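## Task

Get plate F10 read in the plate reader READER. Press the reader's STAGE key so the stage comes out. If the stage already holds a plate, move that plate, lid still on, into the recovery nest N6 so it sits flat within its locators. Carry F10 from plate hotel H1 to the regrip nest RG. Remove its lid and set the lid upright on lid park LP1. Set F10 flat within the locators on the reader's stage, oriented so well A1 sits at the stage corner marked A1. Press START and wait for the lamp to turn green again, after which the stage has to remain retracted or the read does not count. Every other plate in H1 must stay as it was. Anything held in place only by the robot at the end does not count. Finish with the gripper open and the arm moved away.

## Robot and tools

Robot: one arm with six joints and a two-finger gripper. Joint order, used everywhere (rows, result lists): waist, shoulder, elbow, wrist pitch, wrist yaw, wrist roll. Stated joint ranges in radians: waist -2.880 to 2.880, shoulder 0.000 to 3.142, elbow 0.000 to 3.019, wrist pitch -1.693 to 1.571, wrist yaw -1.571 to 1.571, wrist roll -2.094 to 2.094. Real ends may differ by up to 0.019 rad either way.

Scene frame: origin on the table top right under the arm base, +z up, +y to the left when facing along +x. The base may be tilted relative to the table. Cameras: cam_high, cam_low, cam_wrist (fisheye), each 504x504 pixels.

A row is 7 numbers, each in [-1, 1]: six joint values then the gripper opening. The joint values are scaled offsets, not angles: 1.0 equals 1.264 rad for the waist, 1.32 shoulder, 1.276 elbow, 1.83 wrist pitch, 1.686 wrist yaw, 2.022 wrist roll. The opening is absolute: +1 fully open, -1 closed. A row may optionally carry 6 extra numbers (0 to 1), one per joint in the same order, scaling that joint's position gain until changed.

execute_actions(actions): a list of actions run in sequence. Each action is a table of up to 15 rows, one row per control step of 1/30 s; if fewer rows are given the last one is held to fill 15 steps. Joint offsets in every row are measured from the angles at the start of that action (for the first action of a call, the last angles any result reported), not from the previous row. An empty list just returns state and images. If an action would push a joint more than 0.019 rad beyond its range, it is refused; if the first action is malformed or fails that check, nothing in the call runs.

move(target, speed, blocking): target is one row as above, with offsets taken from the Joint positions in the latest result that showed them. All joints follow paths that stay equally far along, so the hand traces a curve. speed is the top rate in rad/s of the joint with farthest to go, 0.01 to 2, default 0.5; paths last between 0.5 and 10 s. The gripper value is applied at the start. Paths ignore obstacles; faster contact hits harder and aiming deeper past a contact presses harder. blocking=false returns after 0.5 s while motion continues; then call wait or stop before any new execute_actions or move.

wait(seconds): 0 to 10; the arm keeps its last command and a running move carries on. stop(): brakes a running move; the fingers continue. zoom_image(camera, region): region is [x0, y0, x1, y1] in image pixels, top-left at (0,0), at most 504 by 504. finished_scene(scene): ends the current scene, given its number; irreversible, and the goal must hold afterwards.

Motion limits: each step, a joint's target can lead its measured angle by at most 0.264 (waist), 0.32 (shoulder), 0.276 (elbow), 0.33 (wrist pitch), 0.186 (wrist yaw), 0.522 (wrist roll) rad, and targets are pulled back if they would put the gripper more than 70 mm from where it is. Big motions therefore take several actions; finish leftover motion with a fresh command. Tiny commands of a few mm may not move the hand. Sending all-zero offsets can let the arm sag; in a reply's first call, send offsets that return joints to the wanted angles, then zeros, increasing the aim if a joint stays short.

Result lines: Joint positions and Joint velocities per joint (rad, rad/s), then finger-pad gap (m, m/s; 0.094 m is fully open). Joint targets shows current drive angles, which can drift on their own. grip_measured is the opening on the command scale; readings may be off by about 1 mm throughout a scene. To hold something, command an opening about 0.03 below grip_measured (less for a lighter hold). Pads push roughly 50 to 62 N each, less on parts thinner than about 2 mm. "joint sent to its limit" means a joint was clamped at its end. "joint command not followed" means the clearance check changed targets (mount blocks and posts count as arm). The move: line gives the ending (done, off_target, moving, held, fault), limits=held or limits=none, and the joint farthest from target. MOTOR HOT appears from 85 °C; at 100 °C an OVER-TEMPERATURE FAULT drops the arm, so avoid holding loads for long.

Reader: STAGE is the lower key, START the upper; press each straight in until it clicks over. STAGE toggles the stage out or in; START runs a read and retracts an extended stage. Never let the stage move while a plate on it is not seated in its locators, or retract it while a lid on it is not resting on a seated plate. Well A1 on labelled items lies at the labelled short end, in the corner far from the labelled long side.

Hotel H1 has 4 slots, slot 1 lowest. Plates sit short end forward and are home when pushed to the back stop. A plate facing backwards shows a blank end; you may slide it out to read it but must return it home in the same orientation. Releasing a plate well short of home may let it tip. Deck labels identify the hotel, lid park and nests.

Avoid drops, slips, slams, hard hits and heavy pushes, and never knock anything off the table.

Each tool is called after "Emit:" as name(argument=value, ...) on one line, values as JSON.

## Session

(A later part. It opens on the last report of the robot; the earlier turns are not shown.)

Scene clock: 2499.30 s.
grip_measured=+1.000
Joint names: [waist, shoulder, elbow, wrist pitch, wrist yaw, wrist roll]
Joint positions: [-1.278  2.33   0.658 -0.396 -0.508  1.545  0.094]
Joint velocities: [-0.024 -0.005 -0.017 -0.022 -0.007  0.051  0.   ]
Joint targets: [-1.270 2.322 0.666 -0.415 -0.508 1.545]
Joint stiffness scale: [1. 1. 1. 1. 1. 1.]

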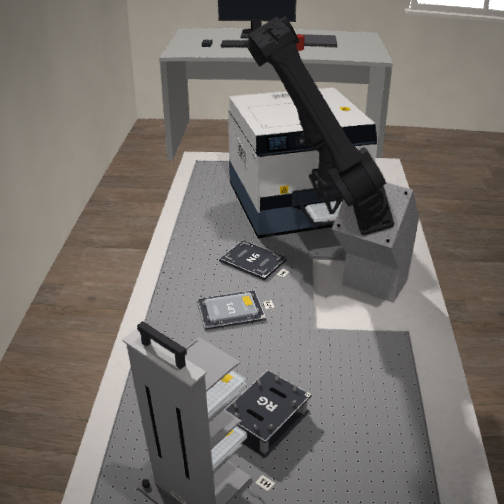

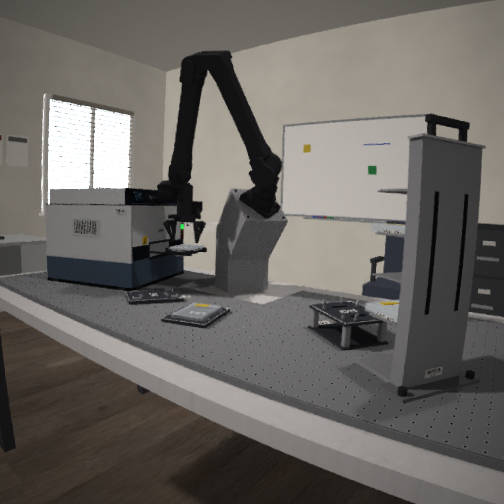

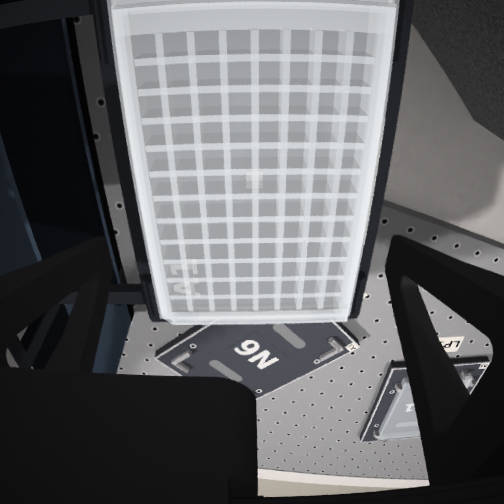

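Emit:
execute_actions(actions=[[[-0.0198,0.0,-0.0111,0.0216,-0.0027,-0.0300,1.0],[-0.0367,0.0,-0.0171,0.0334,-0.0027,-0.0650,0.9],[-0.0484,0.0,-0.0254,0.0493,-0.0049,-0.0896,0.75],[-0.0635,0.0,-0.0357,0.0691,-0.0071,-0.1177,0.55],[-0.0817,0.0,-0.0475,0.0925,-0.0093,-0.1489,0.35],[-0.1029,0.0038,-0.0600,0.1191,-0.0115,-0.1827,0.15],[-0.1267,0.0091,-0.0728,0.1486,-0.0137,-0.2187,-0.05],[-0.1527,0.0170,-0.0852,0.1806,-0.0159,-0.2564,-0.25],[-0.1806,0.0319,-0.0966,0.2145,-0.0181,-0.2951,-0.45],[-0.2100,0.0392,-0.1063,0.2498,-0.0203,-0.3343,-0.6],[-0.2405,0.0523,-0.1139,0.2862,-0.0225,-0.3735,-0.75],[-0.2715,0.0711,-0.1190,0.3229,-0.0246,-0.4120,-0.85],[-0.3027,0.0949,-0.1190,0.3596,-0.0246,-0.4493,-0.92],[-0.3336,0.1230,-0.1034,0.3956,-0.0246,-0.4850,-0.97],[-0.3638,0.1544,-0.0995,0.4305,-0.0246,-0.5183,-1.0]],[[-0.0875,0.1091,0.0316,0.1223,-0.0018,-0.1846,-1.0],[-0.1149,0.1444,0.0415,0.1533,-0.0018,-0.2120,-1.0],[-0.1402,0.1801,0.0537,0.1817,-0.0018,-0.2358,-1.0],[-0.1631,0.2151,0.0677,0.2071,-0.0018,-0.2557,-1.0],[-0.1833,0.2483,0.0826,0.2290,-0.0018,-0.2714,-1.0],[-0.2005,0.2787,0.0978,0.2473,-0.0018,-0.2826,-1.0],[-0.2145,0.3054,0.1125,0.2616,-0.0018,-0.2893,-1.0],[-0.2249,0.3275,0.1260,0.2717,-0.0018,-0.2912,-1.0],[-0.2318,0.3444,0.1375,0.2774,-0.0018,-0.2912,-1.0],[-0.2349,0.3557,0.1466,0.2789,-0.0018,-0.2912,-1.0],[-0.2395,0.3608,0.1527,0.2789,-0.0018,-0.2912,-1.0],[-0.2458,0.3674,0.1554,0.2789,-0.0018,-0.2912,-1.0],[-0.2458,0.3735,0.1581,0.2789,-0.0018,-0.2912,-1.0],[-0.2458,0.3735,0.1581,0.2789,-0.0018,-0.2912,-1.0],[-0.2458,0.3735,0.1581,0.2789,-0.0018,-0.2912,-1.0]]])

Scene clock: 2601.13 s.
grip_measured=-0.988
Joint names: [waist, shoulder, elbow, wrist pitch, wrist yaw, wrist roll]
Joint positions: [-1.971  2.914  0.703  0.72  -0.547  0.248  0.001]
Joint velocities: [-0.005 -0.005 -0.002 -0.012 -0.022 -0.227 -0.001]
Joint targets: [-1.975 2.923 0.719 0.755 -0.550 0.208]
Joint stiffness scale: [1. 1. 1. 1. 1. 1.]

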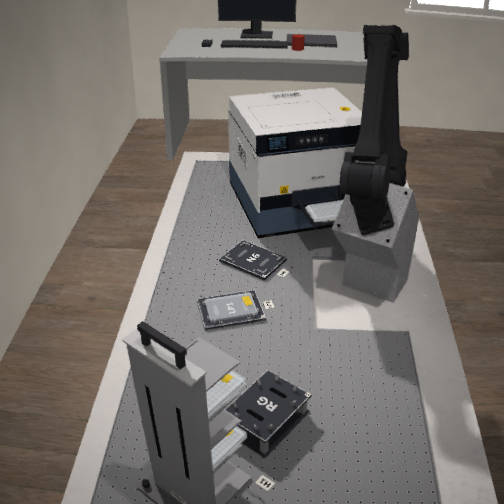

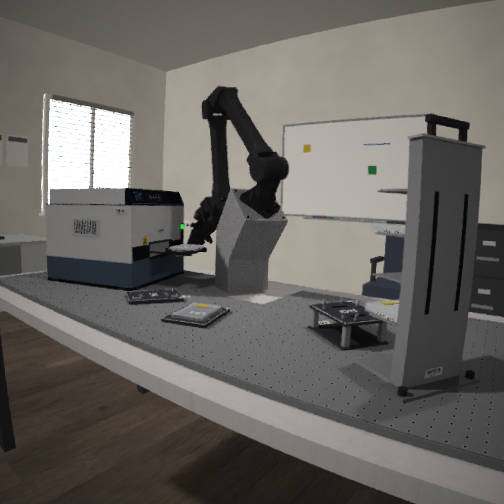

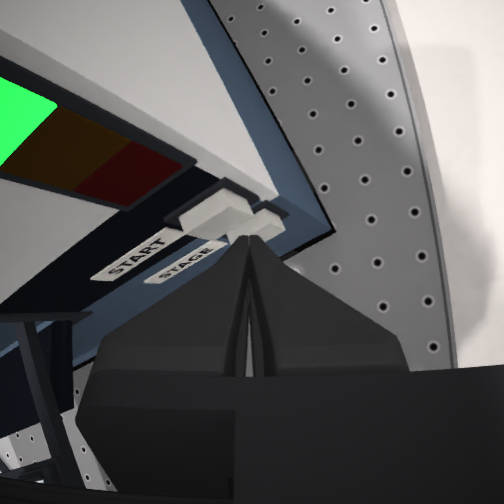

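Emit:
wait(seconds=0)

Emit:
zoom_image(camera="cam_wrist", region=[150, 160, 310, 280])

Scene clock: 2605.73 s.
grip_measured=-0.988
Joint names: [waist, shoulder, elbow, wrist pitch, wrist yaw, wrist roll]
Joint positions: [-1.971  2.914  0.706  0.727 -0.547  0.219  0.001]
Joint velocities: [-0.015 -0.005 -0.017 -0.002 -0.037  0.022 -0.   ]
Joint targets: [-1.975 2.923 0.719 0.755 -0.550 0.208]
Joint stiffness scale: [1. 1. 1. 1. 1. 1.]

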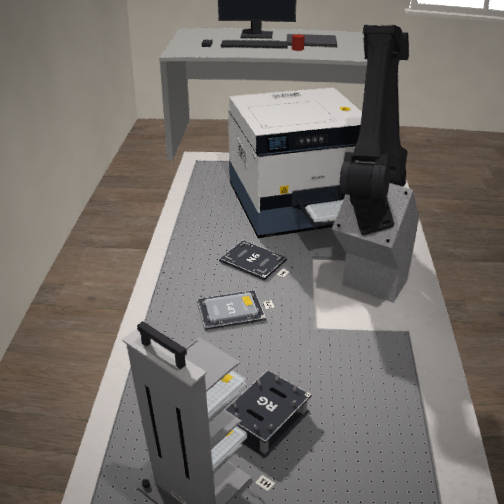

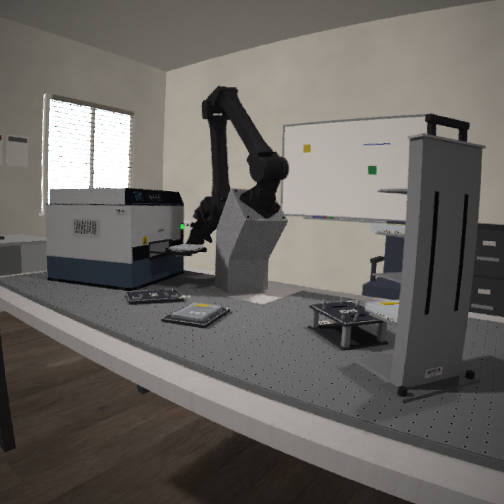

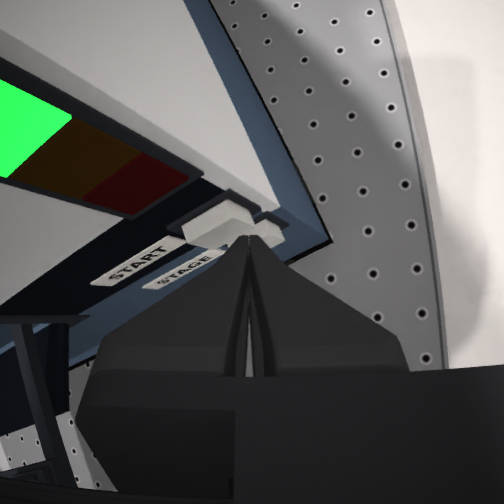

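Region (150, 160, 310, 280) of cam_wrist's 504x504 image, scaled by 3.150, with more detail than that image has; it fills the top 378 rows of this view, and the rest is white.

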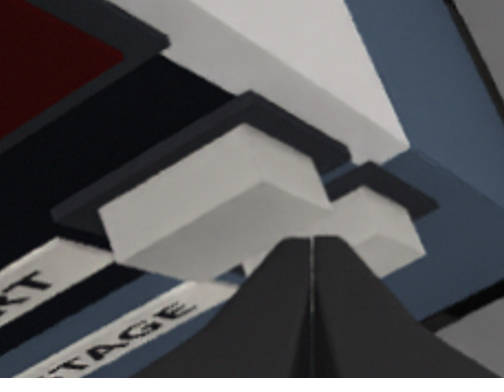

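Emit:
execute_actions(actions=[[[0.0079,0.003,0.0078,0.0109,-0.001,0.0,-1.0],[0.0131,0.0,0.0078,0.0109,-0.001,0.0,-1.0],[0.0172,0.0,0.0078,0.0109,-0.001,0.0,-1.0],[0.0214,0.0,0.0078,0.0109,-0.001,0.0,-1.0],[0.0255,0.0,0.0078,0.0109,-0.001,0.0,-1.0],[0.0297,0.0,0.0110,0.0109,-0.001,0.0,-1.0],[0.0338,0.0,0.0141,0.0109,-0.001,0.0,-1.0],[0.0379,0.0,0.0172,0.0109,-0.001,0.0,-1.0],[0.0421,-0.003,0.0204,0.0120,-0.001,0.0,-1.0],[0.0462,-0.003,0.0235,0.0142,-0.001,0.0,-1.0],[0.0504,-0.003,0.0274,0.0169,-0.001,0.0,-1.0],[0.0545,-0.003,0.0321,0.0197,-0.001,0.0,-1.0],[0.0587,-0.003,0.0376,0.0224,-0.001,0.0,-1.0],[0.0628,-0.003,0.0431,0.0246,-0.001,0.0,-1.0],[0.0628,-0.003,0.0478,0.0246,-0.001,0.0,-1.0]]])

Scene clock: 2638.30 s.
grip_measured=-0.988
Joint names: [waist, shoulder, elbow, wrist pitch, wrist yaw, wrist roll]
Joint positions: [-1.914  2.914  0.723  0.728 -0.544  0.219  0.001]
Joint velocities: [ 0.083 -0.005  0.081 -0.012  0.037  0.066 -0.   ]
Joint targets: [-1.891 2.910 0.767 0.772 -0.549 0.219]
Joint stiffness scale: [1. 1. 1. 1. 1. 1.]

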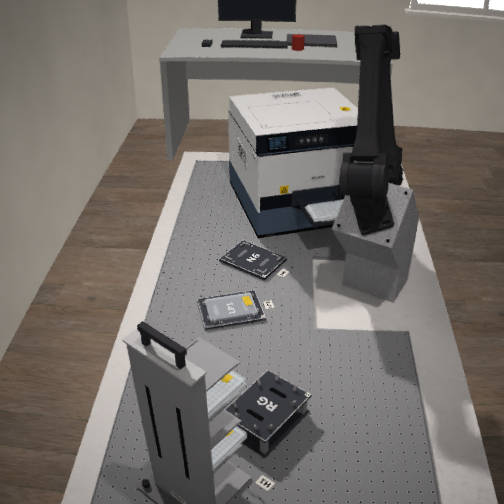

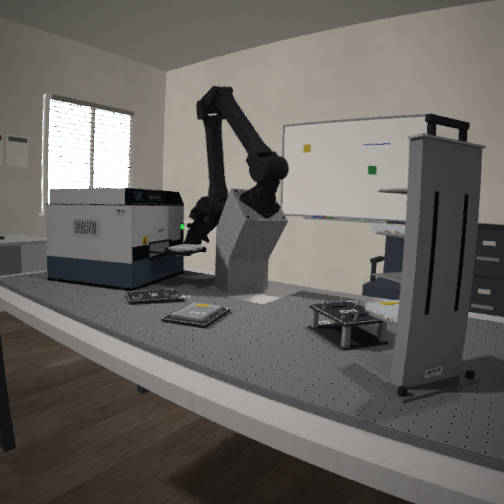

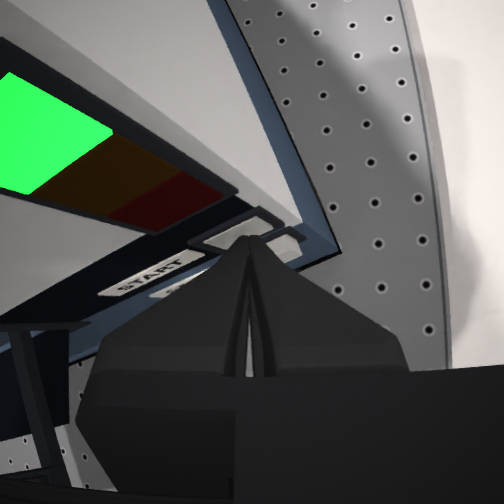

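Emit:
wait(seconds=0)

Scene clock: 2642.33 s.
grip_measured=-0.989
Joint names: [waist, shoulder, elbow, wrist pitch, wrist yaw, wrist roll]
Joint positions: [-1.911  2.914  0.724  0.728 -0.542  0.219  0.001]
Joint velocities: [-0.005 -0.005 -0.012  0.007 -0.051  0.007  0.   ]
Joint targets: [-1.892 2.910 0.767 0.772 -0.548 0.219]
Joint stiffness scale: [1. 1. 1. 1. 1. 1.]

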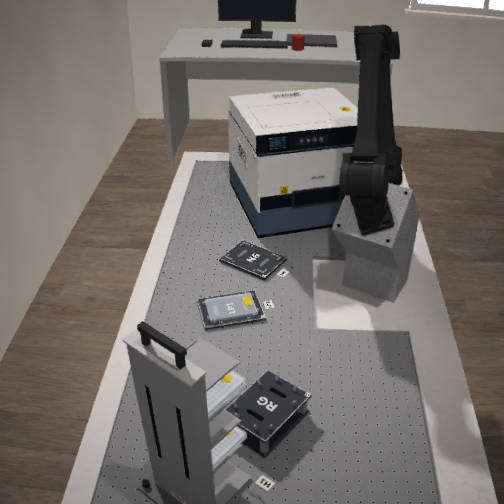

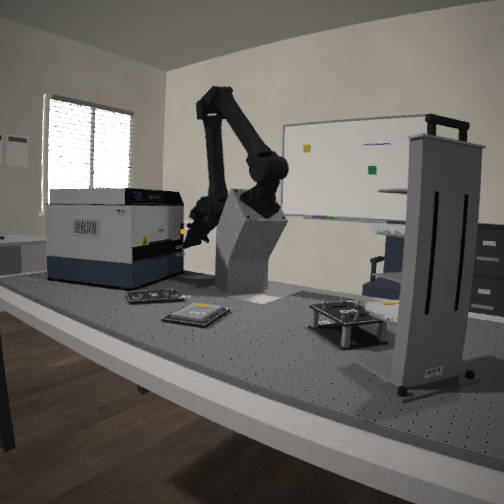

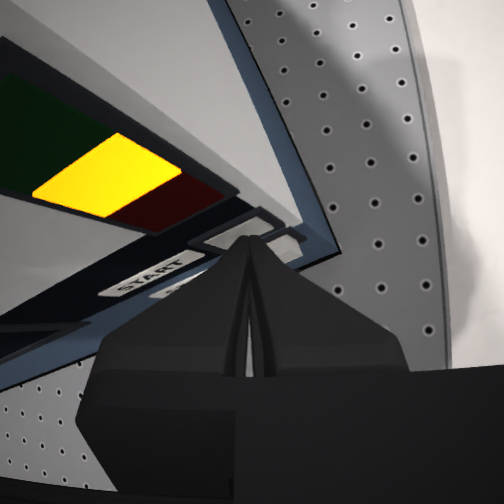

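Emit:
execute_actions(actions=[[[0.004,0.0,0.0078,0.0109,0.0,0.0,-1.0],[0.0,0.0,-0.0125,0.0,0.0,0.0,-1.0],[0.0,-0.0091,-0.0219,-0.0085,0.0,0.0,-1.0],[0.0,-0.0300,-0.0361,-0.0143,0.0,0.0,-1.0],[0.0,-0.0481,-0.0549,-0.0233,0.0,0.0,-1.0],[0.0,-0.0646,-0.0764,-0.0350,0.0,0.0,-1.0],[0.0,-0.0859,-0.0995,-0.0483,0.0,0.0,-1.0],[0.0,-0.1102,-0.1226,-0.0621,0.0,0.0,-1.0],[0.0,-0.1353,-0.1442,-0.0754,0.0,0.0,-1.0],[0.0,-0.1595,-0.1630,-0.0870,0.0,0.0,-1.0],[0.0,-0.1808,-0.1771,-0.0961,0.0,0.0,-1.0],[0.0,-0.1973,-0.1865,-0.1019,0.0,0.0,-1.0],[0.0,-0.2077,-0.1944,-0.1038,0.0,0.0,-1.0],[0.0,-0.2159,-0.1959,-0.1038,0.0,0.0,-1.0],[0.0,-0.2227,-0.1959,-0.1038,0.0,0.0,-1.0]]])

Scene clock: 2668.23 s.
grip_measured=-0.989
Joint names: [waist, shoulder, elbow, wrist pitch, wrist yaw, wrist roll]
Joint positions: [-1.911  2.648  0.471  0.562 -0.54   0.219  0.001]
Joint velocities: [ 0.005 -0.562 -0.095 -0.085  0.037  0.037 -0.001]
Joint targets: [-1.911 2.621 0.474 0.538 -0.543 0.219]
Joint stiffness scale: [1. 1. 1. 1. 1. 1.]

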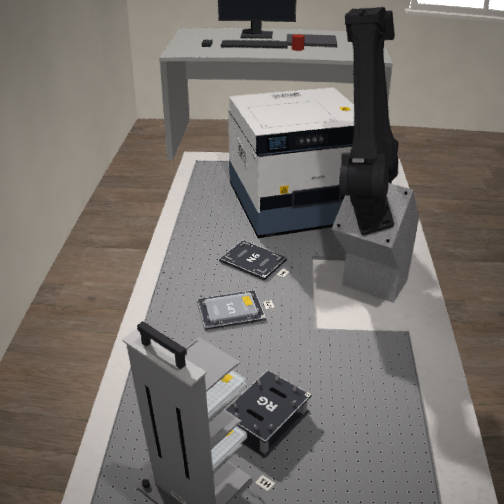

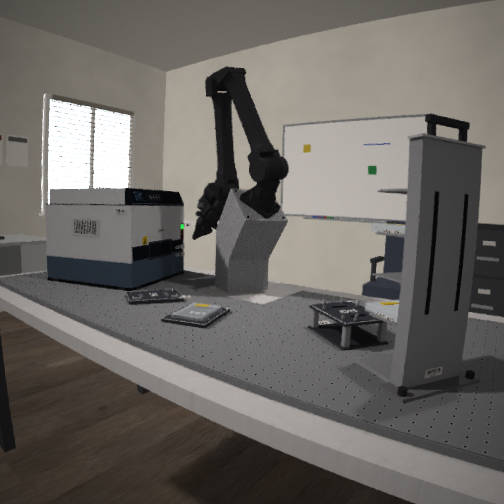

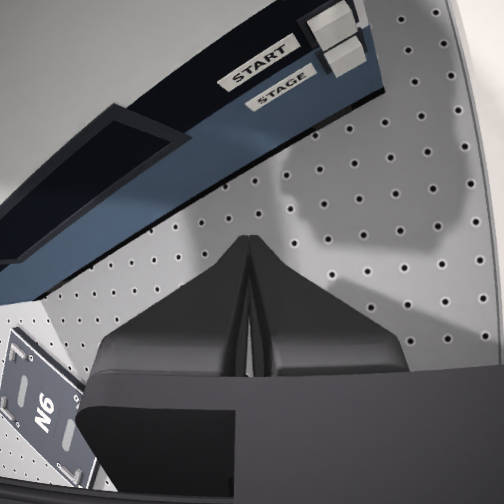

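Emit:
wait(seconds=0)

Emit:
zoom_image(camera="cam_low", region=[120, 180, 240, 290])

Emit:
zoom_image(camera="cam_high", region=[225, 110, 365, 240])

Scene clock: 2671.10 s.
grip_measured=-0.989
Joint names: [waist, shoulder, elbow, wrist pitch, wrist yaw, wrist roll]
Joint positions: [-1.911  2.616  0.472  0.559 -0.54   0.219  0.001]
Joint velocities: [ 0.005  0.005 -0.012 -0.002 -0.007 -0.022  0.   ]
Joint targets: [-1.911 2.621 0.474 0.538 -0.543 0.219]
Joint stiffness scale: [1. 1. 1. 1. 1. 1.]

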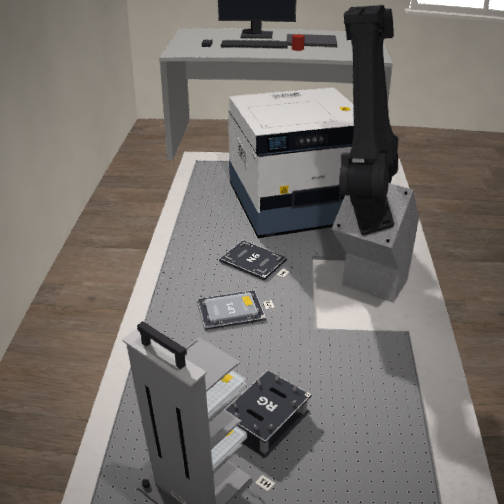

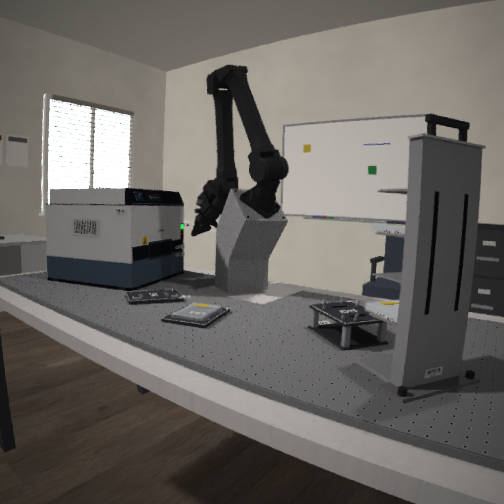

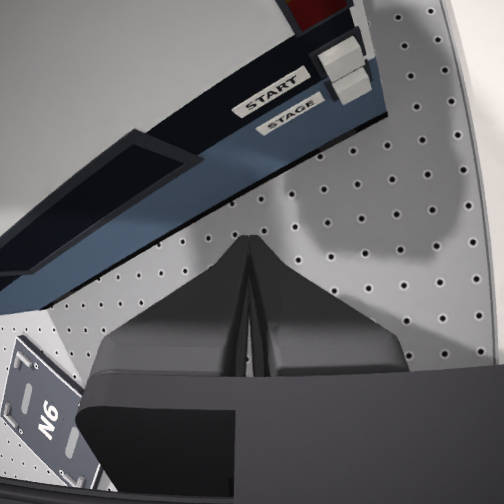

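Region (120, 180, 240, 290) of cam_low's 504x504 image, scaled by 4.200, with more detail than that image has; it fills the top 462 rows of this view, and the rest is white.

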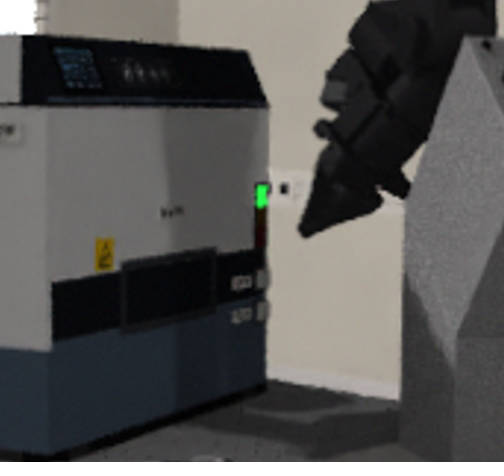

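Region (225, 110, 365, 240) of cam_high's 504x504 image, scaled by 3.600, with more detail than that image has; it fills the top 468 rows of this view, and the rest is white.

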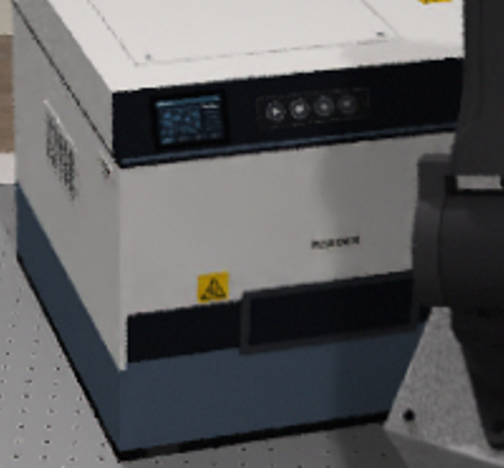

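Emit:
execute_actions(actions=[])

Scene clock: 2676.47 s.
grip_measured=-0.989
Joint names: [waist, shoulder, elbow, wrist pitch, wrist yaw, wrist roll]
Joint positions: [-1.911  2.616  0.472  0.559 -0.54   0.219  0.001]
Joint velocities: [-0.005 -0.005  0.002 -0.022  0.007  0.022 -0.   ]
Joint targets: [-1.911 2.621 0.474 0.538 -0.543 0.219]
Joint stiffness scale: [1. 1. 1. 1. 1. 1.]

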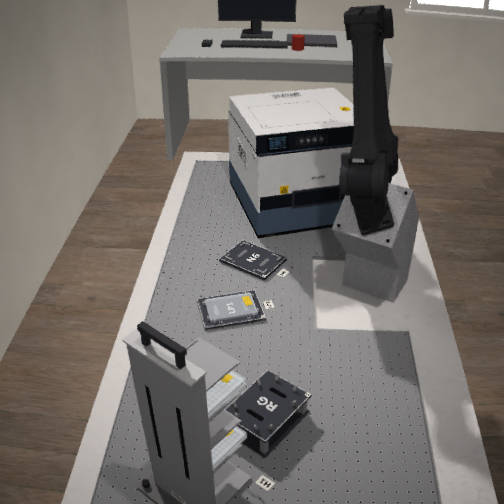

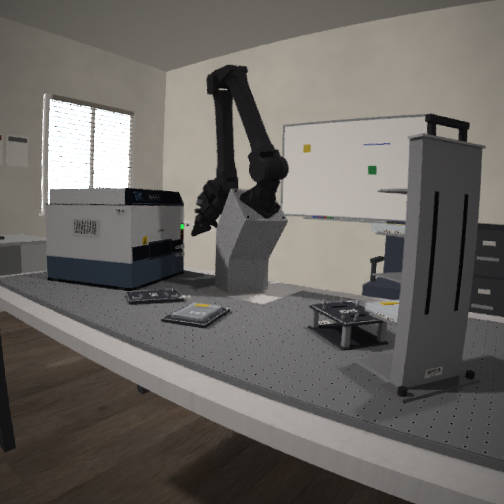

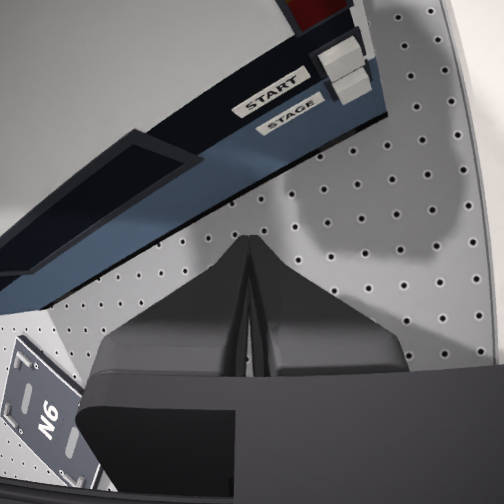

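Emit:
zoom_image(camera="cam_low", region=[120, 170, 260, 340])

Emit:
zoom_image(camera="cam_high", region=[120, 230, 340, 504])

Region (120, 170, 260, 340) of cam_low's 504x504 image, scaled by 2.965, with more detail than that image has; it fills the left 415 columns of this view, and the rest is white.

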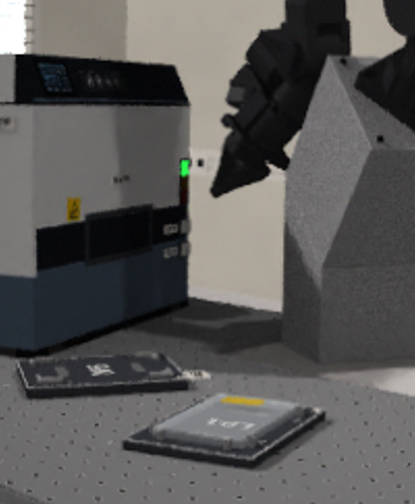

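Region (120, 230, 340, 504) of cam_high's 504x504 image, scaled by 1.839, with more detail than that image has; it fills the left 405 columns of this view, and the rest is white.

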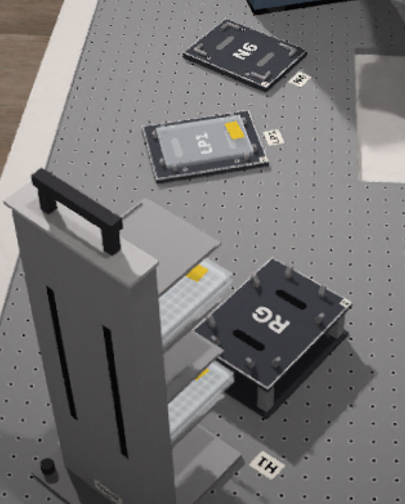

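The lamp is green, the stage is in, the lid is on LP1 and the arm is clear, so I'm ending the scene.

Emit:
finished_scene(scene=2)

The scene is finished: the task was done.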